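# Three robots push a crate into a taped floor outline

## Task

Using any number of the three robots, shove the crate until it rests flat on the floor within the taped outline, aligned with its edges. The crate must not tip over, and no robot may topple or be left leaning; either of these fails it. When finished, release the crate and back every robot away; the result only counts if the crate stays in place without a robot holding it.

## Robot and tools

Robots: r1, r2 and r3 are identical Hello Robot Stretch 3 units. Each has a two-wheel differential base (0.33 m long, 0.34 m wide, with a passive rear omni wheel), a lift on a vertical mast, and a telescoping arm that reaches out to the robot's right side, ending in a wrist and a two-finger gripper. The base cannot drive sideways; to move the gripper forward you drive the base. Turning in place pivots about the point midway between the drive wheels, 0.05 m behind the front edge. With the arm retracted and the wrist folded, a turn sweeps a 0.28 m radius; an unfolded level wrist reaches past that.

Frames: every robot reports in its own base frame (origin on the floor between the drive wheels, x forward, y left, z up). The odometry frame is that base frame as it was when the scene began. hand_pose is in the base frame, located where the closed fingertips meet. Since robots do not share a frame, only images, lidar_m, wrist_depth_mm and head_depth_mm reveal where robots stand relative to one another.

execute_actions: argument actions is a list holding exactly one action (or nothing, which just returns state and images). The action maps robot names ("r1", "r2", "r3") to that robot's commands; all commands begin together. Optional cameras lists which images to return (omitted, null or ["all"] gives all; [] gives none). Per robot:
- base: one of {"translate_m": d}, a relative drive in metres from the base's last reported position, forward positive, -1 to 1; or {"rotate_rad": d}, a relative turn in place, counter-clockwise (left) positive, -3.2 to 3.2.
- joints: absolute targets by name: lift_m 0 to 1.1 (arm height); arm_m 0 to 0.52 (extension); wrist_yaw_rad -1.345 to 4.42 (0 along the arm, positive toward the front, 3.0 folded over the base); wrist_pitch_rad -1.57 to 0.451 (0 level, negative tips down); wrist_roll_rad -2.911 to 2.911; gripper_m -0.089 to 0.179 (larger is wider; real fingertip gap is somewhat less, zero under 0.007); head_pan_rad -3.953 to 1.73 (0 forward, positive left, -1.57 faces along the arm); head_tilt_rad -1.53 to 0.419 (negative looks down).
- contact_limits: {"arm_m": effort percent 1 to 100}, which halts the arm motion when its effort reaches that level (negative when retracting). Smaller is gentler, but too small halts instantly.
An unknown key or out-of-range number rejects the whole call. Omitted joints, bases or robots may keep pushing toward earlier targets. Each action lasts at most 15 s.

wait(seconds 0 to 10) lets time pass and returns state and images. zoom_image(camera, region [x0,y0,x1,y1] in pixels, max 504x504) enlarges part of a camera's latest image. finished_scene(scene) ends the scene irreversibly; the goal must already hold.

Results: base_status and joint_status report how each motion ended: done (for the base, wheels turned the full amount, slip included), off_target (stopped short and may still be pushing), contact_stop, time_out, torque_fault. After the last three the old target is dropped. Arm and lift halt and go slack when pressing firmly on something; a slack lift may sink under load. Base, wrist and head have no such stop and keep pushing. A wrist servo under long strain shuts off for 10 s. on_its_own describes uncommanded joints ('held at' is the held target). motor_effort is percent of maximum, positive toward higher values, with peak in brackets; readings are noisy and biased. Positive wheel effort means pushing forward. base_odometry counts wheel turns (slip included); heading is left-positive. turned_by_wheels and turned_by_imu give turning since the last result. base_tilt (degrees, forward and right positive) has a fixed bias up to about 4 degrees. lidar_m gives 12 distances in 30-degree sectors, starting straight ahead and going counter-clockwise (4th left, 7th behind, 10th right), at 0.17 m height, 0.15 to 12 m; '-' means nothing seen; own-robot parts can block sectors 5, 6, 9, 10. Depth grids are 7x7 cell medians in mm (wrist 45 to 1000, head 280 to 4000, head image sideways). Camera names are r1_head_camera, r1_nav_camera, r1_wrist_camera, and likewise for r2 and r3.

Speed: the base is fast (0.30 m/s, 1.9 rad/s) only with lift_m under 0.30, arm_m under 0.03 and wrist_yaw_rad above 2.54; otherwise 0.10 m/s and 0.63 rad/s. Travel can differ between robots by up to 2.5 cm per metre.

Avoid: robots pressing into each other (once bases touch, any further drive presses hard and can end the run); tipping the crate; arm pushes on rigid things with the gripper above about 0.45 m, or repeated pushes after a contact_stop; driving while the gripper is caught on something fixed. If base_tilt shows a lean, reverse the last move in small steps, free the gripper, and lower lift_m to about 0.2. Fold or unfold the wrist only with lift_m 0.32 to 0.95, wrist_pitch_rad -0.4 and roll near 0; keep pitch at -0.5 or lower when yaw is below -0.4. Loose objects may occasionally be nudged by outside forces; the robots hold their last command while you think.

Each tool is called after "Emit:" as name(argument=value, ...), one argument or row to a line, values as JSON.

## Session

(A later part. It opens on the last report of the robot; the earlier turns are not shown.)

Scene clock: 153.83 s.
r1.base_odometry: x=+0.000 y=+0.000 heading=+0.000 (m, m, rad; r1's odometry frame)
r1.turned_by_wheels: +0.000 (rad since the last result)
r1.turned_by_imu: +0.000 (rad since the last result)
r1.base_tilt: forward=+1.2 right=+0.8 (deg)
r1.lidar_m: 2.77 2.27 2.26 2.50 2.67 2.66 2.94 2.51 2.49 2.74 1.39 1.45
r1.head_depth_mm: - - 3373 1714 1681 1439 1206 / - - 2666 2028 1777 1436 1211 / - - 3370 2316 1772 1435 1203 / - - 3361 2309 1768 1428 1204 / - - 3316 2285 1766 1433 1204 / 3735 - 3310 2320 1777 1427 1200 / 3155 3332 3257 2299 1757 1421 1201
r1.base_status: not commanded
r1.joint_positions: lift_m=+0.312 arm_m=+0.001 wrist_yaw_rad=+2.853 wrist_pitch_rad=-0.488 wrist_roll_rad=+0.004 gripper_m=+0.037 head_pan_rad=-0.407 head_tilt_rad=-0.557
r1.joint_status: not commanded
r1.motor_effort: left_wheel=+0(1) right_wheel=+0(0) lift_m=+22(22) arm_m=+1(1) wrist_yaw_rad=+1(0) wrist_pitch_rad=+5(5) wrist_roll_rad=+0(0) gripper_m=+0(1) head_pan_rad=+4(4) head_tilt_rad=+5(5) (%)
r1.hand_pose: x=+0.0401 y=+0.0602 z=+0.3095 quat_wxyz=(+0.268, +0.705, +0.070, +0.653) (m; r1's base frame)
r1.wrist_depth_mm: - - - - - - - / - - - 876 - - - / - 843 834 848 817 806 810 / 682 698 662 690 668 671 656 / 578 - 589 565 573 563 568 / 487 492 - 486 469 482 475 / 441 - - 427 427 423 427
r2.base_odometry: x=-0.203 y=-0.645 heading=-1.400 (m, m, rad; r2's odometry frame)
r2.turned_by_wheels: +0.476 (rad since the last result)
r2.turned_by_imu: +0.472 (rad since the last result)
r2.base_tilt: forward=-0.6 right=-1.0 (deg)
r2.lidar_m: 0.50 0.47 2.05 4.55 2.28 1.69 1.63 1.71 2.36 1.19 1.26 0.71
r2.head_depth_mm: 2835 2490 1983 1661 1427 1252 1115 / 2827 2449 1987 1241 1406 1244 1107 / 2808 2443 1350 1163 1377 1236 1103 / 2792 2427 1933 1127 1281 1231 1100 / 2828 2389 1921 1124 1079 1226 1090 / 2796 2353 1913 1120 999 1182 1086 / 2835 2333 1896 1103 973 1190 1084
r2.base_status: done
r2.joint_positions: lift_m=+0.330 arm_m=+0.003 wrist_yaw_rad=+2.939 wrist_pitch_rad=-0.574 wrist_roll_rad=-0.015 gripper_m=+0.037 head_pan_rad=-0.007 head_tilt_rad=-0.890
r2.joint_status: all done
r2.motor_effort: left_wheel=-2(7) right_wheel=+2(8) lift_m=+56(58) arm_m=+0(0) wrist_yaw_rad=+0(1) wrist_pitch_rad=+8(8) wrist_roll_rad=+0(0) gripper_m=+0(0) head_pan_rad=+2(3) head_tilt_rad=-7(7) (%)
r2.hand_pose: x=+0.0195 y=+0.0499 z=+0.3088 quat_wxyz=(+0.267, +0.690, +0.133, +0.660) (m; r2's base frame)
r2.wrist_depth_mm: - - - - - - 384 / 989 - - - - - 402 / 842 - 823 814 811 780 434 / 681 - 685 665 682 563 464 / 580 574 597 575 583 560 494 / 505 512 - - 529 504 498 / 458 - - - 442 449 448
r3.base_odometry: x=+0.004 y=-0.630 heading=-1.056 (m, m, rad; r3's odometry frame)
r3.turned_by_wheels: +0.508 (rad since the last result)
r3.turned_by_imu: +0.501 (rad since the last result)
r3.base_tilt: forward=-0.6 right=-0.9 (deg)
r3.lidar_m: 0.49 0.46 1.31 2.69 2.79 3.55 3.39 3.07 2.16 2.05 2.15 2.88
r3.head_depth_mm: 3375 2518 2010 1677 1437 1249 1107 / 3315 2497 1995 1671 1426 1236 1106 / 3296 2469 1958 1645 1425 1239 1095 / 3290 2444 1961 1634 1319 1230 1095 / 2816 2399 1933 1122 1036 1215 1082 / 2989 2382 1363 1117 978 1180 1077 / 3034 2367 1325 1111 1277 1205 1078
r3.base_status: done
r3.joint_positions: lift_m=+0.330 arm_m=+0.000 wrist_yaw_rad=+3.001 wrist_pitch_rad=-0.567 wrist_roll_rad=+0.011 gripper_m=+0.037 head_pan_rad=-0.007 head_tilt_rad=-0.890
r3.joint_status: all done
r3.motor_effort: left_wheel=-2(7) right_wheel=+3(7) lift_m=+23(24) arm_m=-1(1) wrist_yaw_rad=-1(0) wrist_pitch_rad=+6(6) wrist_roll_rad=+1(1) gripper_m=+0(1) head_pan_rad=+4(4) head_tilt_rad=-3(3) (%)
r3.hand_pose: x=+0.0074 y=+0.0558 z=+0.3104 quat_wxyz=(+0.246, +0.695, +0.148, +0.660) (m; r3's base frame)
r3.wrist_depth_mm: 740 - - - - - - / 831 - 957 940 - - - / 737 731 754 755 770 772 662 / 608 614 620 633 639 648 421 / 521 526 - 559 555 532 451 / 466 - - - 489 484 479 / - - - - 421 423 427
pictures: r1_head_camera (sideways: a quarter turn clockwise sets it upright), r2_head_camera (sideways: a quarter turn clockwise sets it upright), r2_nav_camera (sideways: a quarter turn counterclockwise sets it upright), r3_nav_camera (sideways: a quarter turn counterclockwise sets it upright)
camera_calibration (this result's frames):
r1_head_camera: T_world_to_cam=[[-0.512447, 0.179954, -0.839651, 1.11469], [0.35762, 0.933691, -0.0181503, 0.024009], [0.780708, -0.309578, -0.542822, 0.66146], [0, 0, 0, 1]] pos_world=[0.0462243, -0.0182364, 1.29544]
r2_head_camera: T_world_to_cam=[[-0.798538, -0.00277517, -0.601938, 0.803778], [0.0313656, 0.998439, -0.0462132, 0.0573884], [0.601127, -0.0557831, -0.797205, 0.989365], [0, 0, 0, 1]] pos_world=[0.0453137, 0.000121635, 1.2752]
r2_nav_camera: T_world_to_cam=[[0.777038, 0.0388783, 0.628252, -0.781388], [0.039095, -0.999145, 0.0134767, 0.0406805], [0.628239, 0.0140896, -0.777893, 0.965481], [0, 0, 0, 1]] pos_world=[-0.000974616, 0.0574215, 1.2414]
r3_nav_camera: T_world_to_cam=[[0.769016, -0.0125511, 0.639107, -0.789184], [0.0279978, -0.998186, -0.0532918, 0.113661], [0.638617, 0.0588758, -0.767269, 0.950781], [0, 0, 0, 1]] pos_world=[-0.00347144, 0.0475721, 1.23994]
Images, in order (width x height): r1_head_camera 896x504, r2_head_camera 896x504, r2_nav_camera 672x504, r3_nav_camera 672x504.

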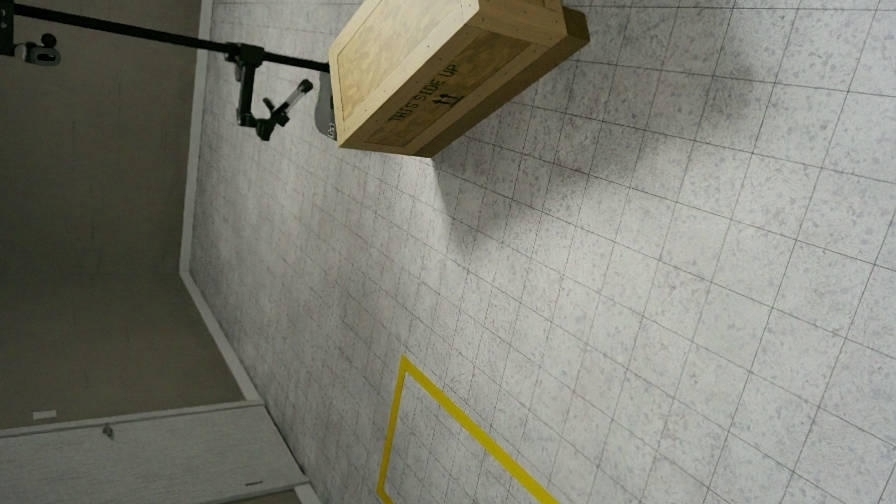

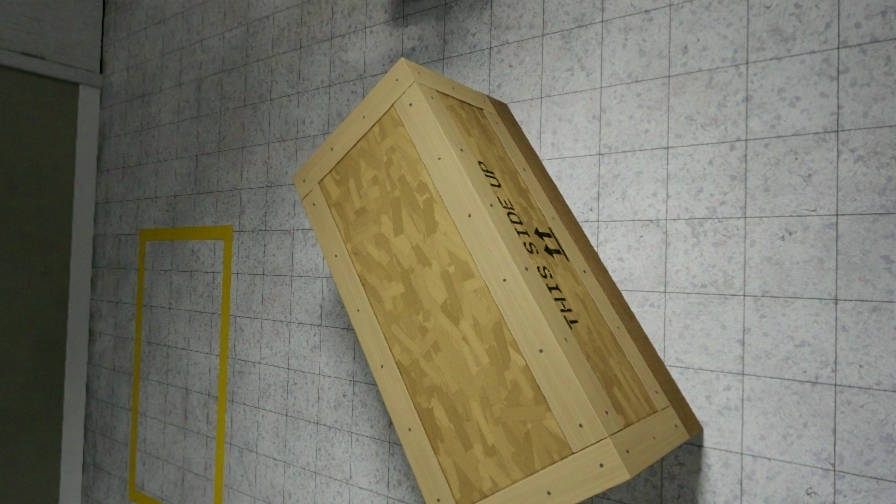

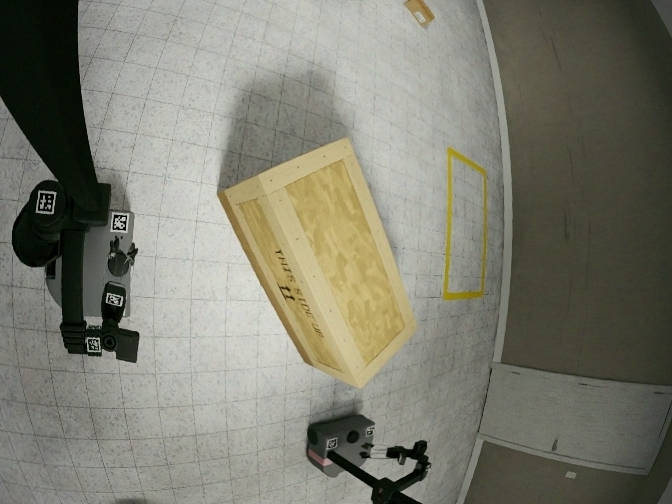

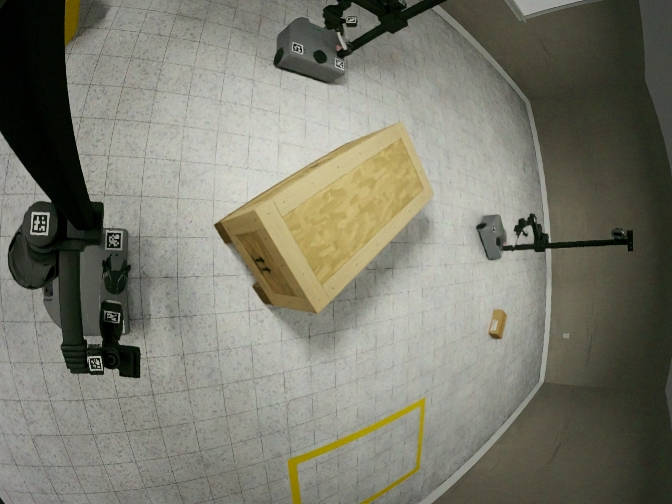

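Emit:
execute_actions(
  actions=[
    {"r2":{"base":{"translate_m":0.55}}},
  ],
  cameras=["r2_head_camera","r2_nav_camera","r3_nav_camera"],
)

Scene clock: 170.77 s.
r1.base_odometry: x=+0.000 y=+0.000 heading=+0.000 (m, m, rad; r1's odometry frame)
r1.turned_by_wheels: +0.000 (rad since the last result)
r1.turned_by_imu: -0.002 (rad since the last result)
r1.base_tilt: forward=+1.2 right=+0.9 (deg)
r1.lidar_m: 2.79 2.28 2.26 2.49 2.68 2.65 2.94 2.51 2.49 2.75 1.40 1.45
r1.head_depth_mm: - - 3362 1705 1675 1442 1204 / - - 2654 2008 1788 1436 1201 / - - 3362 2319 1777 1438 1197 / - - 3349 2302 1773 1437 1203 / - - 3377 2318 1762 1433 1200 / 3758 - 3331 2275 1758 1426 1202 / 3126 3365 3275 2285 1750 1424 1200
r1.base_status: not commanded
r1.joint_positions: lift_m=+0.312 arm_m=+0.001 wrist_yaw_rad=+2.853 wrist_pitch_rad=-0.488 wrist_roll_rad=+0.004 gripper_m=+0.037 head_pan_rad=-0.407 head_tilt_rad=-0.557
r1.joint_status: not commanded
r1.motor_effort: left_wheel=+1(0) right_wheel=+0(0) lift_m=+23(22) arm_m=+1(1) wrist_yaw_rad=+1(0) wrist_pitch_rad=+5(5) wrist_roll_rad=+0(0) gripper_m=+0(1) head_pan_rad=+5(4) head_tilt_rad=+5(5) (%)
r1.hand_pose: x=+0.0401 y=+0.0602 z=+0.3095 quat_wxyz=(+0.268, +0.705, +0.070, +0.653) (m; r1's base frame)
r1.wrist_depth_mm: - - - - - - - / - - - 905 - - - / - 829 829 832 815 822 811 / 682 713 674 680 661 663 650 / 577 - 601 563 570 557 545 / 500 496 - 485 471 483 474 / 442 - - 431 428 423 416
r2.base_odometry: x=-0.109 y=-1.187 heading=-1.399 (m, m, rad; r2's odometry frame)
r2.turned_by_wheels: +0.001 (rad since the last result)
r2.turned_by_imu: +0.434 (rad since the last result)
r2.base_tilt: forward=-0.7 right=-1.1 (deg)
r2.lidar_m: - - 0.15 0.19 2.23 2.10 2.15 1.28 1.27 0.99 0.15 -
r2.head_depth_mm: 2331 2469 1984 1656 986 864 806 / 2439 2419 1953 1638 976 860 800 / 2550 2395 1954 1640 974 854 787 / 2660 2393 1921 1632 964 853 770 / 2751 2343 1916 1613 1383 846 765 / 2855 2348 1887 1601 1387 843 753 / 2927 2312 1892 1585 1369 836 750
r2.base_status: done
r2.joint_positions: lift_m=+0.330 arm_m=+0.003 wrist_yaw_rad=+2.938 wrist_pitch_rad=-0.577 wrist_roll_rad=-0.015 gripper_m=+0.037 head_pan_rad=-0.005 head_tilt_rad=-0.895
r2.joint_status: not commanded
r2.on_its_own: left_wheel is at rest, and its effort (+22) is outside its rest range (-18 to +18)
r2.motor_effort: left_wheel=+22(84) right_wheel=-2(26) lift_m=+49(56) arm_m=-1(0) wrist_yaw_rad=+1(2) wrist_pitch_rad=+9(10) wrist_roll_rad=-1(1) gripper_m=+0(1) head_pan_rad=+2(3) head_tilt_rad=-3(7) (%)
r2.hand_pose: x=+0.0195 y=+0.0495 z=+0.3085 quat_wxyz=(+0.268, +0.689, +0.134, +0.659) (m; r2's base frame)
r2.wrist_depth_mm: - - - 201 163 163 167 / 975 - - 222 136 122 121 / 799 - 833 255 141 103 97 / 674 - 672 287 151 104 84 / 582 567 595 376 159 109 82 / 508 515 - - 153 115 86 / 456 - - - 217 121 89
r3.base_odometry: x=+0.004 y=-0.630 heading=-1.056 (m, m, rad; r3's odometry frame)
r3.turned_by_wheels: +0.000 (rad since the last result)
r3.turned_by_imu: -0.002 (rad since the last result)
r3.base_tilt: forward=-0.6 right=-0.7 (deg)
r3.lidar_m: 0.48 0.46 2.82 2.69 2.78 3.56 3.39 3.07 2.16 2.05 2.14 2.87
r3.head_depth_mm: 3402 2543 2019 1677 1438 1253 1110 / 3356 2493 2002 1654 1420 1248 1103 / 3246 2468 2000 1660 1412 1233 1103 / 3263 2420 1960 1648 1318 1227 1093 / 2839 2406 1936 1124 1031 1224 1082 / 3018 2393 1360 1111 982 1177 1079 / 3109 2345 1319 1112 1272 1206 1079
r3.base_status: not commanded
r3.joint_positions: lift_m=+0.330 arm_m=+0.000 wrist_yaw_rad=+3.001 wrist_pitch_rad=-0.567 wrist_roll_rad=+0.011 gripper_m=+0.037 head_pan_rad=-0.007 head_tilt_rad=-0.890
r3.joint_status: not commanded
r3.motor_effort: left_wheel=-1(2) right_wheel=+3(2) lift_m=+23(23) arm_m=-1(1) wrist_yaw_rad=+0(0) wrist_pitch_rad=+6(6) wrist_roll_rad=+1(1) gripper_m=+0(0) head_pan_rad=+3(3) head_tilt_rad=-3(3) (%)
r3.hand_pose: x=+0.0074 y=+0.0558 z=+0.3104 quat_wxyz=(+0.246, +0.695, +0.148, +0.660) (m; r3's base frame)
r3.wrist_depth_mm: 739 - - - - - 893 / 808 - 941 956 - 822 717 / 733 732 742 755 771 774 661 / 611 617 631 627 634 641 419 / 529 531 - 555 562 545 452 / 464 - - - 491 482 486 / - - - - 424 426 429
pictures: r2_head_camera (sideways: a quarter turn clockwise sets it upright), r2_nav_camera (sideways: a quarter turn counterclockwise sets it upright), r3_nav_camera (sideways: a quarter turn counterclockwise sets it upright)
camera_calibration (this result's frames):
r2_head_camera: T_world_to_cam=[[-0.80149, -0.00429655, -0.597993, 0.798656], [0.0292172, 0.998499, -0.046334, 0.0575585], [0.597294, -0.0546079, -0.800161, 0.993232], [0, 0, 0, 1]] pos_world=[0.0451813, 0.000197687, 1.275]
r2_nav_camera: T_world_to_cam=[[0.78005, 0.0403576, 0.624414, -0.776405], [0.0410823, -0.999068, 0.0132504, 0.040963], [0.624367, 0.0153164, -0.780981, 0.96952], [0, 0, 0, 1]] pos_world=[-0.00138327, 0.0574092, 1.24143]
r3_nav_camera: T_world_to_cam=[[0.769016, -0.0125513, 0.639106, -0.789184], [0.0279976, -0.998186, -0.0532918, 0.113661], [0.638616, 0.0588757, -0.76727, 0.950781], [0, 0, 0, 1]] pos_world=[-0.00347146, 0.0475721, 1.23994]
Images, in order (width x height): r2_head_camera 896x504, r2_nav_camera 672x504, r3_nav_camera 672x504.

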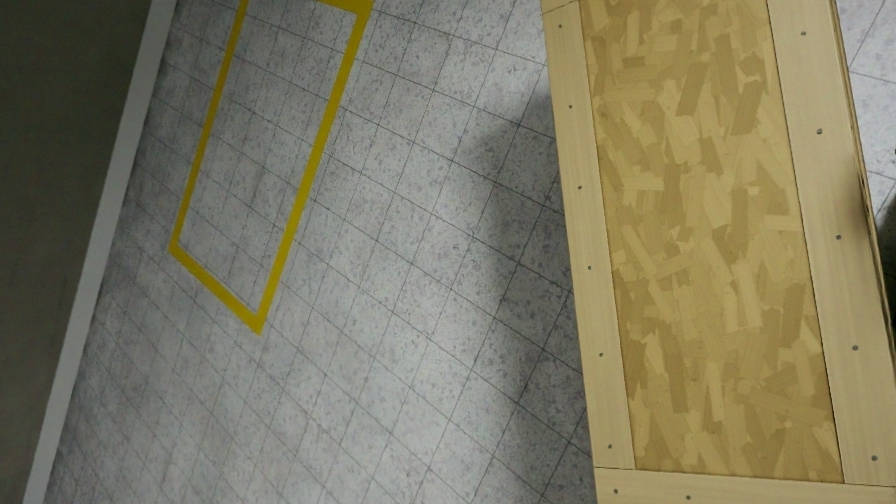

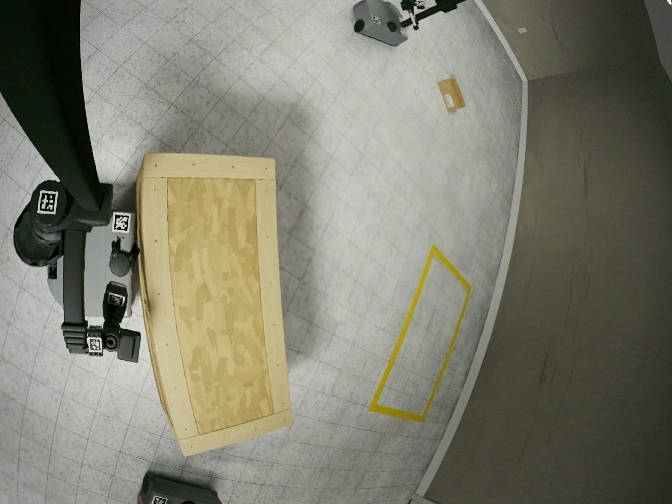

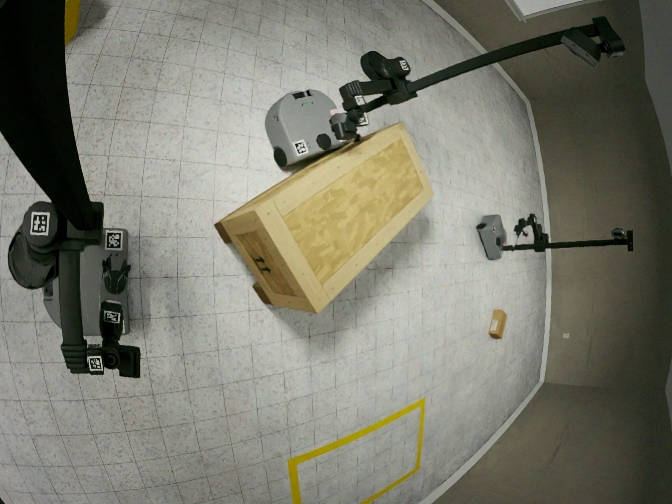

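Emit:
execute_actions(
  actions=[
    {"r2":{"base":{"translate_m":0.15}}},
  ],
  cameras=["r2_nav_camera","r3_nav_camera"],
)

Scene clock: 182.47 s.
r1.base_odometry: x=+0.000 y=+0.000 heading=+0.000 (m, m, rad; r1's odometry frame)
r1.turned_by_wheels: +0.000 (rad since the last result)
r1.turned_by_imu: -0.001 (rad since the last result)
r1.base_tilt: forward=+1.2 right=+0.8 (deg)
r1.lidar_m: 2.77 2.27 2.26 2.49 2.68 2.66 2.94 2.51 2.50 2.74 1.39 1.45
r1.head_depth_mm: - - 3371 1697 1676 1430 1206 / - - 2691 2007 1782 1434 1209 / - - 3369 2319 1785 1439 1204 / - - 3393 2296 1768 1432 1207 / - - 3315 2325 1767 1435 1201 / 3748 - 3357 2327 1770 1421 1199 / 3163 3370 3306 2300 1762 1427 1195
r1.base_status: not commanded
r1.joint_positions: lift_m=+0.312 arm_m=+0.001 wrist_yaw_rad=+2.853 wrist_pitch_rad=-0.488 wrist_roll_rad=+0.004 gripper_m=+0.037 head_pan_rad=-0.407 head_tilt_rad=-0.557
r1.joint_status: not commanded
r1.motor_effort: left_wheel=+0(0) right_wheel=+0(1) lift_m=+23(22) arm_m=+1(1) wrist_yaw_rad=+1(0) wrist_pitch_rad=+5(5) wrist_roll_rad=+0(0) gripper_m=+0(1) head_pan_rad=+4(4) head_tilt_rad=+5(5) (%)
r1.hand_pose: x=+0.0401 y=+0.0602 z=+0.3095 quat_wxyz=(+0.268, +0.705, +0.070, +0.653) (m; r1's base frame)
r1.wrist_depth_mm: - - - - - - - / - - - 889 - - - / - 845 840 825 829 824 806 / 664 700 676 667 662 657 657 / 577 - 581 553 565 550 545 / 492 496 - 479 472 483 481 / 443 - - 436 426 428 420
r2.base_odometry: x=-0.083 y=-1.334 heading=-1.399 (m, m, rad; r2's odometry frame)
r2.turned_by_wheels: +0.001 (rad since the last result)
r2.turned_by_imu: +0.130 (rad since the last result)
r2.base_tilt: forward=-0.7 right=-1.2 (deg)
r2.lidar_m: - - 0.15 0.21 2.16 2.12 2.24 1.29 4.23 0.21 0.15 -
r2.head_depth_mm: 2367 2422 1972 1649 1420 864 771 / 2520 2416 1960 1635 1416 858 767 / 2655 2384 1951 1635 1413 856 762 / 2793 2400 1915 1625 1403 852 759 / 2921 2342 1918 1599 1388 847 756 / 3035 2325 1910 1596 1380 844 753 / 2990 2315 1886 1585 1372 840 748
r2.base_status: translate_m off_target (by the wheels' count: +0.1498 of +0.1500)
r2.joint_positions: lift_m=+0.330 arm_m=+0.003 wrist_yaw_rad=+2.956 wrist_pitch_rad=-0.584 wrist_roll_rad=-0.014 gripper_m=+0.037 head_pan_rad=-0.002 head_tilt_rad=-0.896
r2.joint_status: not commanded
r2.on_its_own: left_wheel is at rest, and its effort (+33) is outside its rest range (-18 to +18); right_wheel is at rest, and its effort (+20) is outside its rest range (-18 to +18); wrist_yaw_rad is at rest, and its effort (-15) is outside its rest range (-12 to +12)
r2.motor_effort: left_wheel=+33(83) right_wheel=+20(80) lift_m=+43(48) arm_m=+0(0) wrist_yaw_rad=-15(15) wrist_pitch_rad=+13(15) wrist_roll_rad=-1(1) gripper_m=+5(4) head_pan_rad=+1(2) head_tilt_rad=-3(4) (%)
r2.hand_pose: x=+0.0158 y=+0.0491 z=+0.3073 quat_wxyz=(+0.265, +0.688, +0.142, +0.660) (m; r2's base frame)
r2.wrist_depth_mm: - - - 222 157 157 161 / 997 - - 247 125 118 118 / 807 - 811 286 121 95 95 / 680 - 672 325 128 85 79 / 575 563 590 486 132 83 68 / 512 522 - - 122 87 63 / - - - - 178 89 64
r3.base_odometry: x=+0.004 y=-0.630 heading=-1.056 (m, m, rad; r3's odometry frame)
r3.turned_by_wheels: +0.000 (rad since the last result)
r3.turned_by_imu: -0.001 (rad since the last result)
r3.base_tilt: forward=-0.6 right=-0.9 (deg)
r3.lidar_m: 0.49 0.46 2.82 2.69 2.78 3.53 3.39 3.06 2.15 2.05 2.15 2.88
r3.head_depth_mm: 3404 2511 2023 1678 1440 1248 1109 / 3365 2511 2004 1665 1416 1243 1109 / 3272 2442 1964 1645 1407 1247 1099 / 3243 2447 1957 1644 1319 1228 1095 / 2832 2419 1934 1128 1030 1221 1083 / 2991 2396 1364 1114 982 1173 1083 / 3071 2344 1321 1105 1275 1210 1077
r3.base_status: not commanded
r3.joint_positions: lift_m=+0.330 arm_m=+0.000 wrist_yaw_rad=+3.001 wrist_pitch_rad=-0.567 wrist_roll_rad=+0.011 gripper_m=+0.037 head_pan_rad=-0.007 head_tilt_rad=-0.890
r3.joint_status: not commanded
r3.motor_effort: left_wheel=-1(1) right_wheel=+2(2) lift_m=+23(23) arm_m=-1(1) wrist_yaw_rad=-1(0) wrist_pitch_rad=+6(6) wrist_roll_rad=+1(1) gripper_m=-1(0) head_pan_rad=+3(3) head_tilt_rad=-3(3) (%)
r3.hand_pose: x=+0.0074 y=+0.0558 z=+0.3104 quat_wxyz=(+0.246, +0.695, +0.148, +0.660) (m; r3's base frame)
r3.wrist_depth_mm: 735 - - - - - 875 / 831 - 936 948 - 806 693 / 742 718 756 754 775 782 686 / 615 619 634 639 629 651 417 / 524 528 - 554 560 540 455 / 471 - - - 490 483 483 / - - - - 418 425 432
pictures: r2_nav_camera (sideways: a quarter turn counterclockwise sets it upright), r3_nav_camera (sideways: a quarter turn counterclockwise sets it upright)
camera_calibration (this result's frames):
r2_nav_camera: T_world_to_cam=[[0.780405, 0.0425329, 0.623827, -0.775643], [0.0438796, -0.998949, 0.0132158, 0.040991], [0.623733, 0.0170596, -0.781451, 0.970134], [0, 0, 0, 1]] pos_world=[-0.00158892, 0.0573882, 1.24144]
r3_nav_camera: T_world_to_cam=[[0.769016, -0.0125513, 0.639106, -0.789184], [0.0279976, -0.998186, -0.0532918, 0.113661], [0.638616, 0.0588757, -0.76727, 0.950781], [0, 0, 0, 1]] pos_world=[-0.00347146, 0.0475721, 1.23994]
Images, in order (width x height): r2_nav_camera 672x504, r3_nav_camera 672x504.

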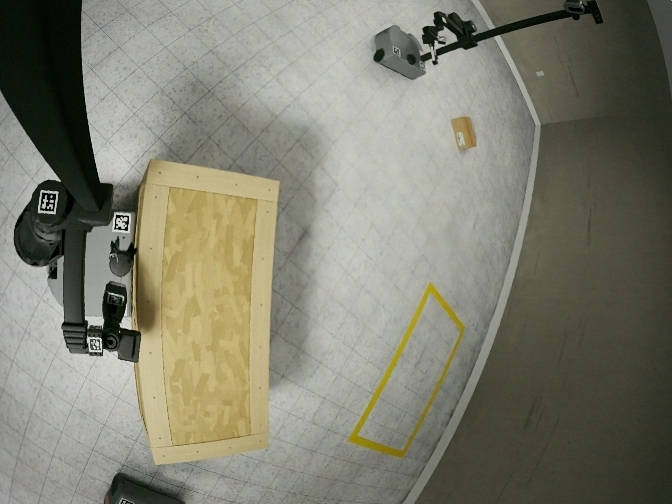

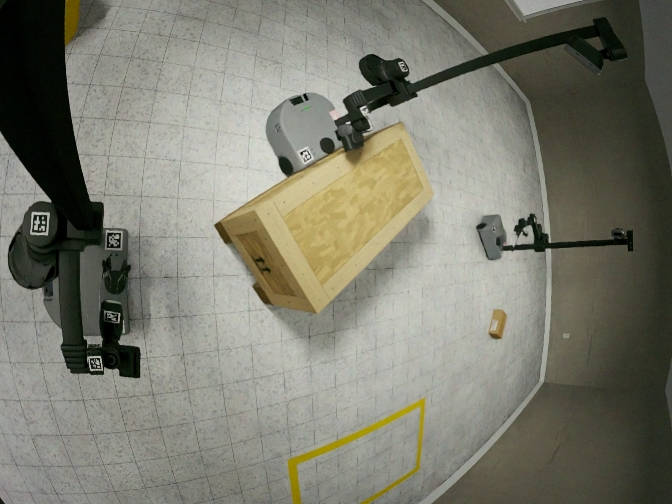

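Emit:
execute_actions(
  actions=[
    {"r2":{"base":{"translate_m":-0.5},"joints":{"lift_m":0.27,"wrist_yaw_rad":3.0}},"r3":{"base":{"rotate_rad":1.557},"joints":{"lift_m":0.26}}},
  ],
  cameras=[],
)

Emit:
execute_actions(
  actions=[
    {"r2":{"base":{"rotate_rad":0.5}},"r3":{"base":{"translate_m":0.76}}},
  ],
  cameras=[],
)

Emit:
execute_actions(
  actions=[
    {"r2":{"base":{"translate_m":0.35}},"r3":{"base":{"rotate_rad":-2.7}}},
  ],
  cameras=[],
)

Emit:
execute_actions(
  actions=[
    {"r2":{"base":{"rotate_rad":-0.5},"joints":{"lift_m":0.6}}},
  ],
  cameras=["r2_nav_camera","r3_nav_camera"],
)

Scene clock: 245.67 s.
r1.base_odometry: x=+0.000 y=+0.000 heading=+0.000 (m, m, rad; r1's odometry frame)
r1.turned_by_wheels: +0.000 (rad since the last result)
r1.turned_by_imu: -0.001 (rad since the last result)
r1.base_tilt: forward=+1.2 right=+0.8 (deg)
r1.lidar_m: 2.77 2.27 2.26 2.49 2.67 2.66 2.93 2.51 2.49 2.74 1.39 1.45
r1.head_depth_mm: - - 3377 1710 1687 1445 1205 / - - 2529 2018 1785 1435 1207 / - - 3318 2320 1769 1433 1205 / - - 3310 2315 1776 1436 1209 / - - 3336 2327 1770 1438 1202 / 3742 - 3288 2302 1758 1428 1199 / 3156 3379 3309 2285 1759 1423 1198
r1.base_status: not commanded
r1.joint_positions: lift_m=+0.312 arm_m=+0.001 wrist_yaw_rad=+2.853 wrist_pitch_rad=-0.488 wrist_roll_rad=+0.004 gripper_m=+0.037 head_pan_rad=-0.407 head_tilt_rad=-0.557
r1.joint_status: not commanded
r1.motor_effort: left_wheel=+0(1) right_wheel=+0(1) lift_m=+23(22) arm_m=+1(1) wrist_yaw_rad=+0(0) wrist_pitch_rad=+5(5) wrist_roll_rad=+0(0) gripper_m=-1(0) head_pan_rad=+4(4) head_tilt_rad=+5(5) (%)
r1.hand_pose: x=+0.0401 y=+0.0602 z=+0.3095 quat_wxyz=(+0.268, +0.705, +0.070, +0.653) (m; r1's base frame)
r1.wrist_depth_mm: - - - - - - - / - - - 866 - - - / - 831 855 822 847 816 800 / 678 699 691 672 653 652 678 / 569 - 577 559 566 560 555 / 498 493 - 478 474 483 474 / 443 - - 436 428 425 421
r2.base_odometry: x=-0.169 y=-0.842 heading=-1.399 (m, m, rad; r2's odometry frame)
r2.turned_by_wheels: +0.000 (rad since the last result)
r2.turned_by_imu: -0.004 (rad since the last result)
r2.base_tilt: forward=-0.6 right=-1.0 (deg)
r2.lidar_m: 0.55 0.57 4.80 2.28 1.74 1.70 1.80 2.57 0.94 4.12 0.78 0.57
r2.head_depth_mm: 2787 2469 1973 1143 1195 1247 1113 / 2850 2423 1944 1137 1196 1250 1106 / 3004 2404 1941 1133 1188 1231 1100 / 3109 2371 1931 1121 1190 1234 1099 / 3041 2379 1907 1113 1187 1220 1089 / 3040 2345 1907 1106 1174 1216 1084 / 3010 2309 1880 1592 1373 1203 1081
r2.base_status: done
r2.joint_positions: lift_m=+0.270 arm_m=+0.003 wrist_yaw_rad=+2.999 wrist_pitch_rad=-0.580 wrist_roll_rad=-0.014 gripper_m=+0.037 head_pan_rad=-0.002 head_tilt_rad=-0.896
r2.joint_status: all done
r2.motor_effort: left_wheel=+1(29) right_wheel=-1(19) lift_m=+28(39) arm_m=+0(0) wrist_yaw_rad=+1(15) wrist_pitch_rad=+11(13) wrist_roll_rad=-1(1) gripper_m=+0(4) head_pan_rad=+1(1) head_tilt_rad=-4(3) (%)
r2.hand_pose: x=+0.0074 y=+0.0511 z=+0.2485 quat_wxyz=(+0.249, +0.685, +0.155, +0.666) (m; r2's base frame)
r2.wrist_depth_mm: - - - - - - - / 882 - 874 870 877 900 884 / 702 - 709 701 704 707 697 / 591 591 584 586 589 580 564 / 500 512 - - 499 502 499 / - - - - 450 438 437 / - - - - 380 385 390
r3.base_odometry: x=+0.004 y=-0.630 heading=+0.501 (m, m, rad; r3's odometry frame)
r3.turned_by_wheels: +1.557 (rad since the last result)
r3.turned_by_imu: +1.533 (rad since the last result)
r3.base_tilt: forward=-0.5 right=-0.8 (deg)
r3.lidar_m: 2.69 0.99 3.56 3.39 3.12 2.17 2.05 2.13 2.82 0.49 0.46 1.11
r3.head_depth_mm: 2438 2539 1365 1599 1433 1252 1058 / 2437 2513 1648 1522 1427 1239 1106 / 2430 2465 1976 1601 1411 1237 1106 / 2378 2455 1958 1640 1408 1232 1094 / 2371 2400 1924 1626 1396 1220 1084 / 2345 2385 1922 1605 1386 1217 1082 / 2342 2365 1895 1490 1374 1209 1077
r3.base_status: done
r3.joint_positions: lift_m=+0.260 arm_m=+0.000 wrist_yaw_rad=+3.001 wrist_pitch_rad=-0.567 wrist_roll_rad=+0.011 gripper_m=+0.037 head_pan_rad=-0.007 head_tilt_rad=-0.890
r3.joint_status: all done
r3.motor_effort: left_wheel=-2(5) right_wheel=+3(9) lift_m=+12(21) arm_m=-1(1) wrist_yaw_rad=+0(1) wrist_pitch_rad=+6(6) wrist_roll_rad=+1(1) gripper_m=+0(1) head_pan_rad=+3(3) head_tilt_rad=-3(3) (%)
r3.hand_pose: x=+0.0074 y=+0.0558 z=+0.2411 quat_wxyz=(+0.246, +0.695, +0.148, +0.660) (m; r3's base frame)
r3.wrist_depth_mm: - - - - - - - / 775 - 790 808 822 846 769 / 615 617 631 647 647 664 663 / 517 514 531 535 542 546 550 / 455 - - - 470 463 472 / - - - - 413 403 410 / - - - - 353 360 362
pictures: none
No camera images: the call's "cameras" was empty. Leave "cameras" out to get every camera's image.

Scene clock: 249.97 s.
r1.base_odometry: x=+0.000 y=+0.000 heading=+0.000 (m, m, rad; r1's odometry frame)
r1.turned_by_wheels: +0.000 (rad since the last result)
r1.turned_by_imu: -0.001 (rad since the last result)
r1.base_tilt: forward=+1.2 right=+0.8 (deg)
r1.lidar_m: 2.78 2.27 2.26 2.49 2.67 2.66 2.93 2.51 2.49 2.75 1.39 1.45
r1.head_depth_mm: - - 3359 1708 1684 1438 1212 / - - 3339 2029 1777 1438 1202 / - - 3363 2307 1778 1435 1209 / - - 3333 2286 1769 1427 1201 / - - 3281 2319 1763 1434 1199 / 3775 - 3319 2289 1764 1426 1201 / 3171 3287 3280 2291 1766 1430 1192
r1.base_status: not commanded
r1.joint_positions: lift_m=+0.312 arm_m=+0.001 wrist_yaw_rad=+2.853 wrist_pitch_rad=-0.488 wrist_roll_rad=+0.004 gripper_m=+0.037 head_pan_rad=-0.407 head_tilt_rad=-0.557
r1.joint_status: not commanded
r1.motor_effort: left_wheel=+1(0) right_wheel=-1(0) lift_m=+23(22) arm_m=+1(1) wrist_yaw_rad=+1(0) wrist_pitch_rad=+5(5) wrist_roll_rad=+0(0) gripper_m=+0(1) head_pan_rad=+4(4) head_tilt_rad=+5(4) (%)
r1.hand_pose: x=+0.0401 y=+0.0602 z=+0.3095 quat_wxyz=(+0.268, +0.705, +0.070, +0.653) (m; r1's base frame)
r1.wrist_depth_mm: - - - - - - - / - - - 896 - - - / - 837 828 834 827 793 805 / 682 702 692 685 666 675 652 / 573 - 590 560 573 554 548 / 502 495 - 480 474 486 481 / 446 - - 437 423 424 428
r2.base_odometry: x=-0.169 y=-0.842 heading=-0.899 (m, m, rad; r2's odometry frame)
r2.turned_by_wheels: +0.500 (rad since the last result)
r2.turned_by_imu: +0.495 (rad since the last result)
r2.base_tilt: forward=-0.8 right=-1.1 (deg)
r2.lidar_m: 0.57 4.78 2.33 1.75 1.72 1.79 2.52 0.94 0.55 3.12 0.58 0.55
r2.head_depth_mm: 3202 2440 1968 1140 1003 1180 1111 / 3158 2418 1954 1136 1041 1222 1104 / 3127 2403 1956 1129 1135 1236 1099 / 3125 2391 1924 1568 1316 1234 1099 / 2942 2280 1913 1607 1393 1228 1095 / 2348 2247 1894 1601 1377 1216 1089 / 2979 2321 1875 1599 1378 1210 1081
r2.base_status: done
r2.joint_positions: lift_m=+0.270 arm_m=+0.003 wrist_yaw_rad=+2.999 wrist_pitch_rad=-0.580 wrist_roll_rad=-0.014 gripper_m=+0.037 head_pan_rad=-0.002 head_tilt_rad=-0.896
r2.joint_status: not commanded
r2.motor_effort: left_wheel=-1(6) right_wheel=+2(8) lift_m=+28(27) arm_m=+0(0) wrist_yaw_rad=+1(1) wrist_pitch_rad=+11(11) wrist_roll_rad=-1(1) gripper_m=+0(0) head_pan_rad=+1(2) head_tilt_rad=-3(3) (%)
r2.hand_pose: x=+0.0074 y=+0.0511 z=+0.2486 quat_wxyz=(+0.249, +0.685, +0.155, +0.666) (m; r2's base frame)
r2.wrist_depth_mm: - - - - - - - / 877 - 884 864 901 870 873 / 695 - 702 698 701 688 703 / 587 582 577 593 576 582 578 / 500 510 - - 500 506 497 / - - - - 452 436 434 / - - - - 376 388 388
r3.base_odometry: x=+0.671 y=-0.265 heading=+0.501 (m, m, rad; r3's odometry frame)
r3.turned_by_wheels: +0.000 (rad since the last result)
r3.turned_by_imu: +0.001 (rad since the last result)
r3.base_tilt: forward=-0.6 right=-0.8 (deg)
r3.lidar_m: 1.93 1.98 0.46 0.49 3.53 2.96 2.82 0.66 0.68 0.85 0.56 2.04
r3.head_depth_mm: 1750 2063 1998 1673 887 1078 997 / 1731 2044 1994 1663 1422 1114 1060 / 1726 2026 1964 1657 1416 1228 1103 / 1700 2013 1973 1632 1410 1225 1093 / 1697 2001 1939 1621 1396 1219 1086 / 1697 1967 1916 1619 1385 1211 1084 / 1680 1970 1890 1603 1370 1207 1073
r3.base_status: done
r3.joint_positions: lift_m=+0.260 arm_m=+0.000 wrist_yaw_rad=+3.001 wrist_pitch_rad=-0.567 wrist_roll_rad=+0.011 gripper_m=+0.037 head_pan_rad=-0.007 head_tilt_rad=-0.890
r3.joint_status: not commanded
r3.motor_effort: left_wheel=-2(4) right_wheel=+3(8) lift_m=+12(12) arm_m=-1(1) wrist_yaw_rad=-1(0) wrist_pitch_rad=+6(6) wrist_roll_rad=+1(1) gripper_m=-1(0) head_pan_rad=+4(2) head_tilt_rad=-3(3) (%)
r3.hand_pose: x=+0.0074 y=+0.0558 z=+0.2411 quat_wxyz=(+0.246, +0.695, +0.148, +0.660) (m; r3's base frame)
r3.wrist_depth_mm: - - - 521 452 - - / 774 - 791 573 515 839 840 / 624 616 633 618 581 661 673 / 524 526 534 530 546 547 557 / 458 - - - 470 463 469 / - - - - 416 406 409 / - - - - 355 358 364
pictures: none
No camera images: the call's "cameras" was empty. Leave "cameras" out to get every camera's image.

Scene clock: 252.97 s.
r1.base_odometry: x=+0.000 y=+0.000 heading=+0.000 (m, m, rad; r1's odometry frame)
r1.turned_by_wheels: +0.000 (rad since the last result)
r1.turned_by_imu: +0.000 (rad since the last result)
r1.base_tilt: forward=+1.2 right=+0.8 (deg)
r1.lidar_m: 2.78 2.27 2.26 2.49 2.67 2.66 2.93 2.51 2.49 2.74 1.39 1.45
r1.head_depth_mm: - - 3374 1697 1676 1439 1204 / - - 3378 2017 1780 1440 1205 / - - 3368 2330 1765 1429 1204 / - - 3338 2299 1773 1437 1205 / - - 3330 2321 1767 1435 1201 / 3829 - 3314 2321 1762 1425 1204 / 3117 3356 3299 2284 1762 1429 1193
r1.base_status: not commanded
r1.joint_positions: lift_m=+0.312 arm_m=+0.001 wrist_yaw_rad=+2.853 wrist_pitch_rad=-0.488 wrist_roll_rad=+0.004 gripper_m=+0.037 head_pan_rad=-0.407 head_tilt_rad=-0.557
r1.joint_status: not commanded
r1.motor_effort: left_wheel=+1(0) right_wheel=+0(0) lift_m=+23(22) arm_m=+1(1) wrist_yaw_rad=+0(0) wrist_pitch_rad=+5(5) wrist_roll_rad=+0(0) gripper_m=-1(0) head_pan_rad=+4(4) head_tilt_rad=+5(4) (%)
r1.hand_pose: x=+0.0401 y=+0.0602 z=+0.3095 quat_wxyz=(+0.268, +0.705, +0.070, +0.653) (m; r1's base frame)
r1.wrist_depth_mm: - - - - - - - / - - - 873 - - - / - 816 845 837 811 830 839 / 692 718 661 661 672 659 641 / 577 - 594 569 565 567 553 / 494 495 - 484 466 482 476 / 448 - - 434 422 430 421
r2.base_odometry: x=+0.049 y=-1.115 heading=-0.899 (m, m, rad; r2's odometry frame)
r2.turned_by_wheels: +0.000 (rad since the last result)
r2.turned_by_imu: +0.000 (rad since the last result)
r2.base_tilt: forward=-0.6 right=-1.2 (deg)
r2.lidar_m: 0.25 4.49 2.55 1.92 1.89 1.96 1.31 0.73 4.00 0.36 0.26 0.25
r2.head_depth_mm: 3254 2451 1980 1656 988 864 803 / 3198 2443 1968 1638 977 859 941 / 3147 2419 1932 1636 975 855 1064 / 3150 2350 1926 1625 1405 914 1094 / 3073 2274 1916 1615 1393 1220 1092 / 1782 2043 1902 1596 1378 1223 1086 / 2968 2317 1896 1586 1370 1210 1081
r2.base_status: done
r2.joint_positions: lift_m=+0.270 arm_m=+0.003 wrist_yaw_rad=+2.999 wrist_pitch_rad=-0.580 wrist_roll_rad=-0.014 gripper_m=+0.037 head_pan_rad=-0.002 head_tilt_rad=-0.896
r2.joint_status: not commanded
r2.motor_effort: left_wheel=-1(6) right_wheel=+2(9) lift_m=+27(27) arm_m=+0(1) wrist_yaw_rad=+2(1) wrist_pitch_rad=+11(10) wrist_roll_rad=-1(1) gripper_m=+0(0) head_pan_rad=+1(0) head_tilt_rad=-3(3) (%)
r2.hand_pose: x=+0.0073 y=+0.0511 z=+0.2486 quat_wxyz=(+0.249, +0.685, +0.155, +0.666) (m; r2's base frame)
r2.wrist_depth_mm: - - - - - - - / 892 - 866 881 872 878 861 / 702 - 691 708 698 696 694 / 594 584 590 583 584 579 584 / 501 511 - - 498 500 493 / - - - - 445 435 437 / - - - - 379 390 387
r3.base_odometry: x=+0.671 y=-0.265 heading=-2.199 (m, m, rad; r3's odometry frame)
r3.turned_by_wheels: -2.700 (rad since the last result)
r3.turned_by_imu: -2.663 (rad since the last result)
r3.base_tilt: forward=-0.7 right=-1.0 (deg)
r3.lidar_m: 0.66 0.67 0.81 0.86 2.09 1.94 1.96 0.46 0.47 3.49 3.07 2.81
r3.head_depth_mm: 2437 2546 2015 1667 1437 1256 1113 / 2504 2474 2013 1651 1428 1246 1107 / 2587 2468 1972 1647 1411 1234 1099 / 2706 2426 1969 1635 1410 1233 1092 / 2812 2406 1939 1624 1362 1218 1093 / 2884 2344 1914 1115 1297 1215 1080 / 2956 2302 1893 1106 1238 1205 1075
r3.base_status: done
r3.joint_positions: lift_m=+0.260 arm_m=+0.000 wrist_yaw_rad=+3.001 wrist_pitch_rad=-0.567 wrist_roll_rad=+0.011 gripper_m=+0.037 head_pan_rad=-0.007 head_tilt_rad=-0.890
r3.joint_status: not commanded
r3.motor_effort: left_wheel=+2(7) right_wheel=-1(5) lift_m=+12(12) arm_m=-2(2) wrist_yaw_rad=+0(0) wrist_pitch_rad=+6(7) wrist_roll_rad=+1(1) gripper_m=+0(0) head_pan_rad=+1(2) head_tilt_rad=-3(3) (%)
r3.hand_pose: x=+0.0074 y=+0.0558 z=+0.2411 quat_wxyz=(+0.246, +0.695, +0.148, +0.660) (m; r3's base frame)
r3.wrist_depth_mm: - - - 683 705 719 574 / 776 - 794 672 734 746 580 / 622 611 634 644 655 662 598 / 517 517 531 539 547 547 554 / 465 - - - 472 464 471 / - - - - 417 407 413 / - - - - 358 362 365
pictures: none
No camera images: the call's "cameras" was empty. Leave "cameras" out to get every camera's image.

Scene clock: 256.80 s.
r1.base_odometry: x=+0.000 y=+0.000 heading=+0.000 (m, m, rad; r1's odometry frame)
r1.turned_by_wheels: +0.000 (rad since the last result)
r1.turned_by_imu: -0.001 (rad since the last result)
r1.base_tilt: forward=+1.2 right=+0.9 (deg)
r1.lidar_m: 2.77 2.27 2.26 2.49 2.67 2.66 2.94 2.51 2.49 2.75 1.39 1.45
r1.head_depth_mm: - - 3336 1720 1677 1440 1212 / - - 3315 2019 1776 1443 1208 / - - 3347 2305 1769 1444 1199 / - - 3312 2311 1773 1426 1199 / - - 3356 2292 1770 1430 1208 / 3750 - 3318 2285 1757 1425 1204 / 3159 3330 3321 2306 1747 1433 1196
r1.base_status: not commanded
r1.joint_positions: lift_m=+0.312 arm_m=+0.001 wrist_yaw_rad=+2.853 wrist_pitch_rad=-0.488 wrist_roll_rad=+0.004 gripper_m=+0.037 head_pan_rad=-0.407 head_tilt_rad=-0.557
r1.joint_status: not commanded
r1.motor_effort: left_wheel=+0(1) right_wheel=-1(0) lift_m=+22(22) arm_m=+1(1) wrist_yaw_rad=+0(0) wrist_pitch_rad=+5(6) wrist_roll_rad=+0(0) gripper_m=+0(1) head_pan_rad=+5(4) head_tilt_rad=+4(5) (%)
r1.hand_pose: x=+0.0401 y=+0.0602 z=+0.3095 quat_wxyz=(+0.268, +0.705, +0.070, +0.653) (m; r1's base frame)
r1.wrist_depth_mm: - - - - - - - / - - - 882 - - - / - 864 835 822 846 804 818 / 683 715 680 669 677 654 651 / 570 - 586 573 563 546 546 / 485 506 - 486 466 478 483 / 446 - - 434 422 431 424
r2.base_odometry: x=+0.049 y=-1.115 heading=-1.399 (m, m, rad; r2's odometry frame)
r2.turned_by_wheels: -0.500 (rad since the last result)
r2.turned_by_imu: -0.498 (rad since the last result)
r2.base_tilt: forward=-0.7 right=-1.3 (deg)
r2.lidar_m: 0.24 0.25 4.49 2.50 1.91 1.87 1.98 1.29 0.73 3.90 0.35 0.25
r2.head_depth_mm: 2605 2474 1973 1646 982 896 1113 / 2758 2446 1955 1640 982 893 1110 / 2866 2429 1943 1632 979 888 1098 / 2961 2367 1917 1617 964 883 1096 / 3101 2345 1906 1606 959 876 1092 / 3031 2329 1899 1609 1382 1214 1089 / 3027 2306 1886 1594 1370 1214 1085
r2.base_status: done
r2.joint_positions: lift_m=+0.600 arm_m=+0.003 wrist_yaw_rad=+2.999 wrist_pitch_rad=-0.580 wrist_roll_rad=-0.014 gripper_m=+0.037 head_pan_rad=-0.002 head_tilt_rad=-0.896
r2.joint_status: all done
r2.motor_effort: left_wheel=+2(8) right_wheel=-2(8) lift_m=+56(60) arm_m=+0(0) wrist_yaw_rad=+1(1) wrist_pitch_rad=+11(11) wrist_roll_rad=-1(1) gripper_m=+0(0) head_pan_rad=+1(1) head_tilt_rad=-3(3) (%)
r2.hand_pose: x=+0.0074 y=+0.0511 z=+0.5777 quat_wxyz=(+0.249, +0.685, +0.155, +0.667) (m; r2's base frame)
r2.wrist_depth_mm: - - - - - - - / - - - - - - - / - - - - - - - / - - - - - - - / 930 937 975 947 946 940 927 / 799 805 - 822 841 824 366 / 736 717 713 726 709 408 326
r3.base_odometry: x=+0.671 y=-0.265 heading=-2.199 (m, m, rad; r3's odometry frame)
r3.turned_by_wheels: +0.000 (rad since the last result)
r3.turned_by_imu: -0.001 (rad since the last result)
r3.base_tilt: forward=-0.6 right=-0.8 (deg)
r3.lidar_m: 0.66 0.67 0.81 0.93 2.09 1.94 1.96 0.46 0.47 3.46 3.09 2.81
r3.head_depth_mm: 2406 2546 2006 1675 1437 1251 1111 / 2513 2487 2005 1659 1431 1246 1103 / 2585 2452 1960 1644 1411 1236 1102 / 2703 2443 1954 1630 1403 1230 1097 / 2785 2382 1916 1618 1377 1226 1087 / 2863 2378 1920 1108 1294 1212 1078 / 2899 2324 1909 1107 1237 1217 1078
r3.base_status: not commanded
r3.joint_positions: lift_m=+0.260 arm_m=+0.000 wrist_yaw_rad=+3.001 wrist_pitch_rad=-0.567 wrist_roll_rad=+0.011 gripper_m=+0.037 head_pan_rad=-0.007 head_tilt_rad=-0.890
r3.joint_status: not commanded
r3.motor_effort: left_wheel=+2(2) right_wheel=-1(1) lift_m=+12(12) arm_m=-2(2) wrist_yaw_rad=+0(1) wrist_pitch_rad=+7(6) wrist_roll_rad=+1(1) gripper_m=+0(0) head_pan_rad=+3(3) head_tilt_rad=-3(3) (%)
r3.hand_pose: x=+0.0074 y=+0.0558 z=+0.2411 quat_wxyz=(+0.246, +0.695, +0.148, +0.660) (m; r3's base frame)
r3.wrist_depth_mm: - - - 653 847 722 554 / 778 - 778 714 747 754 573 / 626 602 633 646 651 666 598 / 515 526 526 537 547 549 549 / 462 - - - 466 466 468 / - - - - 416 407 409 / - - - - 357 361 364
pictures: r2_nav_camera (sideways: a quarter turn counterclockwise sets it upright), r3_nav_camera (sideways: a quarter turn counterclockwise sets it upright)
camera_calibration (this result's frames):
r2_nav_camera: T_world_to_cam=[[0.780405, 0.042533, 0.623826, -0.775642], [0.0438798, -0.998949, 0.0132158, 0.040991], [0.623733, 0.0170597, -0.781451, 0.970135], [0, 0, 0, 1]] pos_world=[-0.00158895, 0.0573882, 1.24144]
r3_nav_camera: T_world_to_cam=[[0.76911, -0.0124818, 0.638994, -0.789038], [0.0280808, -0.998184, -0.0532969, 0.113667], [0.638499, 0.0589347, -0.767363, 0.950903], [0, 0, 0, 1]] pos_world=[-0.00348483, 0.0475713, 1.23994]
Images, in order (width x height): r2_nav_camera 672x504, r3_nav_camera 672x504.

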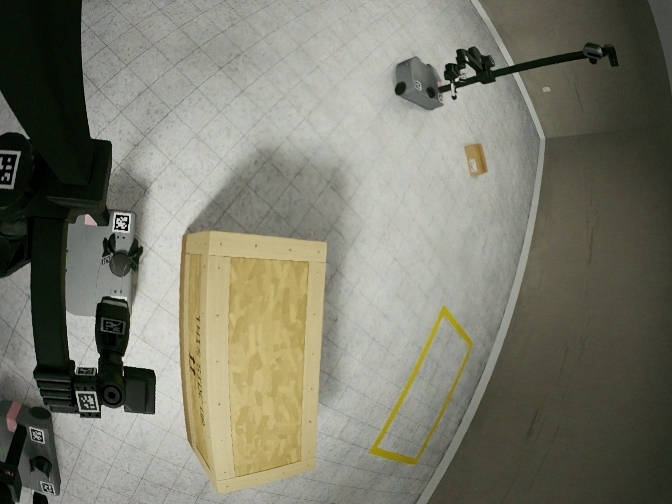

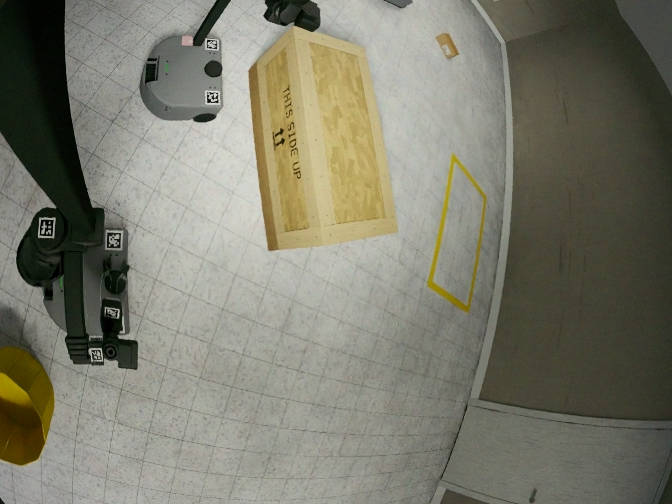

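Emit:
execute_actions(
  actions=[
    {"r2":{"base":{"translate_m":0.35}}},
  ],
  cameras=["r2_nav_camera","r3_nav_camera"],
)

Scene clock: 266.23 s.
r1.base_odometry: x=+0.000 y=+0.000 heading=+0.000 (m, m, rad; r1's odometry frame)
r1.turned_by_wheels: +0.000 (rad since the last result)
r1.turned_by_imu: -0.001 (rad since the last result)
r1.base_tilt: forward=+1.1 right=+0.9 (deg)
r1.lidar_m: 2.77 2.27 2.25 2.49 2.67 2.66 2.94 2.51 2.49 2.75 1.39 1.44
r1.head_depth_mm: - - 3367 1700 1673 1440 1202 / - - 3335 2010 1779 1438 1205 / - - 3340 2324 1777 1441 1204 / - - 3360 2302 1766 1434 1210 / - - 3335 2318 1778 1434 1208 / 3788 - 3301 2310 1766 1430 1198 / 3155 3373 3265 2290 1761 1424 1200
r1.base_status: not commanded
r1.joint_positions: lift_m=+0.312 arm_m=+0.001 wrist_yaw_rad=+2.853 wrist_pitch_rad=-0.488 wrist_roll_rad=+0.004 gripper_m=+0.037 head_pan_rad=-0.407 head_tilt_rad=-0.557
r1.joint_status: not commanded
r1.motor_effort: left_wheel=+0(1) right_wheel=+0(1) lift_m=+22(22) arm_m=+1(1) wrist_yaw_rad=+1(0) wrist_pitch_rad=+5(5) wrist_roll_rad=+0(0) gripper_m=+0(0) head_pan_rad=+4(5) head_tilt_rad=+4(5) (%)
r1.hand_pose: x=+0.0401 y=+0.0602 z=+0.3095 quat_wxyz=(+0.268, +0.705, +0.070, +0.653) (m; r1's base frame)
r1.wrist_depth_mm: - - - - - - - / - - - 894 - - - / - 847 833 818 826 817 804 / 669 717 682 674 666 658 672 / 583 - 593 564 573 556 568 / 490 498 - 485 470 473 479 / 440 - - 432 428 424 427
r2.base_odometry: x=+0.109 y=-1.460 heading=-1.398 (m, m, rad; r2's odometry frame)
r2.turned_by_wheels: +0.001 (rad since the last result)
r2.turned_by_imu: -0.014 (rad since the last result)
r2.base_tilt: forward=-0.8 right=-1.2 (deg)
r2.lidar_m: - - 4.47 2.74 2.08 2.03 2.14 0.87 0.93 0.21 0.15 -
r2.head_depth_mm: 2423 2468 1991 1650 1424 866 768 / 2616 2427 1961 1656 1415 861 765 / 2739 2401 1959 1630 1410 853 765 / 2834 2395 1937 1625 1400 853 757 / 2933 2352 1921 1614 1394 846 757 / 3038 2342 1903 1599 1379 1214 1066 / 2980 2324 1906 1588 1375 1211 1082
r2.base_status: translate_m off_target (by the wheels' count: +0.3497 of +0.3500)
r2.joint_positions: lift_m=+0.600 arm_m=+0.003 wrist_yaw_rad=+3.000 wrist_pitch_rad=-0.577 wrist_roll_rad=-0.014 gripper_m=+0.037 head_pan_rad=-0.002 head_tilt_rad=-0.895
r2.joint_status: not commanded
r2.on_its_own: left_wheel is at rest, and its effort (+44) is outside its rest range (-18 to +18)
r2.motor_effort: left_wheel=+44(55) right_wheel=+18(64) lift_m=+48(56) arm_m=+0(0) wrist_yaw_rad=+1(2) wrist_pitch_rad=+9(10) wrist_roll_rad=-1(1) gripper_m=+0(0) head_pan_rad=+1(1) head_tilt_rad=-3(4) (%)
r2.hand_pose: x=+0.0073 y=+0.0515 z=+0.5784 quat_wxyz=(+0.248, +0.685, +0.155, +0.667) (m; r2's base frame)
r2.wrist_depth_mm: - - - - - - - / - - - - - - - / - - - - - - - / - - - - - - - / 941 932 996 936 924 944 934 / 817 816 - 812 833 368 367 / 716 732 720 713 317 324 328
r3.base_odometry: x=+0.671 y=-0.265 heading=-2.199 (m, m, rad; r3's odometry frame)
r3.turned_by_wheels: +0.000 (rad since the last result)
r3.turned_by_imu: -0.001 (rad since the last result)
r3.base_tilt: forward=-0.5 right=-0.8 (deg)
r3.lidar_m: 0.66 0.67 0.81 3.15 2.09 1.94 1.96 0.46 0.47 3.48 3.09 2.81
r3.head_depth_mm: 2374 2540 2018 1675 1438 1256 1114 / 2496 2488 1993 1642 1417 1242 1107 / 2601 2484 1958 1645 1419 1234 1094 / 2741 2444 1973 1640 1398 1222 1093 / 2851 2418 1948 1620 1369 1225 1089 / 2870 2385 1929 1118 1297 1215 1083 / 2962 2358 1895 1105 1237 1198 1075
r3.base_status: not commanded
r3.joint_positions: lift_m=+0.260 arm_m=+0.000 wrist_yaw_rad=+3.001 wrist_pitch_rad=-0.567 wrist_roll_rad=+0.011 gripper_m=+0.037 head_pan_rad=-0.007 head_tilt_rad=-0.890
r3.joint_status: not commanded
r3.motor_effort: left_wheel=+2(1) right_wheel=-1(1) lift_m=+12(12) arm_m=-2(2) wrist_yaw_rad=-1(1) wrist_pitch_rad=+6(6) wrist_roll_rad=+1(1) gripper_m=+0(0) head_pan_rad=+2(2) head_tilt_rad=-3(3) (%)
r3.hand_pose: x=+0.0074 y=+0.0558 z=+0.2411 quat_wxyz=(+0.246, +0.695, +0.148, +0.660) (m; r3's base frame)
r3.wrist_depth_mm: - - - - 709 720 560 / 785 - 789 790 758 742 570 / 625 619 643 652 648 653 596 / 514 516 537 532 542 552 549 / 455 - - - 474 467 468 / - - - - 413 407 407 / - - - - 358 359 361
pictures: r2_nav_camera (sideways: a quarter turn counterclockwise sets it upright), r3_nav_camera (sideways: a quarter turn counterclockwise sets it upright)
camera_calibration (this result's frames):
r2_nav_camera: T_world_to_cam=[[0.780135, 0.0425336, 0.624163, -0.77608], [0.0438741, -0.998949, 0.0132357, 0.0409652], [0.624071, 0.017059, -0.781182, 0.969782], [0, 0, 0, 1]] pos_world=[-0.00156284, 0.0573881, 1.24143]
r3_nav_camera: T_world_to_cam=[[0.76911, -0.0124818, 0.638994, -0.789039], [0.0280808, -0.998184, -0.0532969, 0.113667], [0.638499, 0.0589347, -0.767363, 0.950903], [0, 0, 0, 1]] pos_world=[-0.00348482, 0.0475713, 1.23994]
Images, in order (width x height): r2_nav_camera 672x504, r3_nav_camera 672x504.

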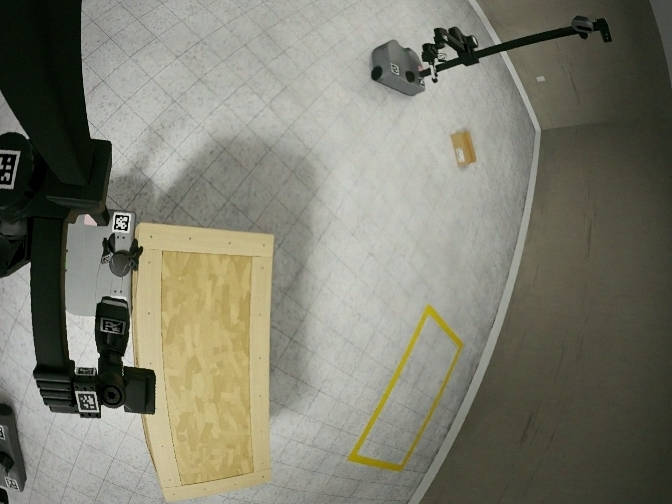

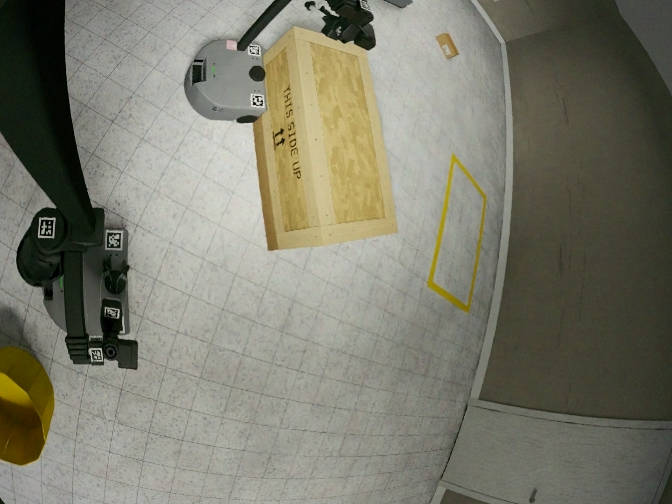

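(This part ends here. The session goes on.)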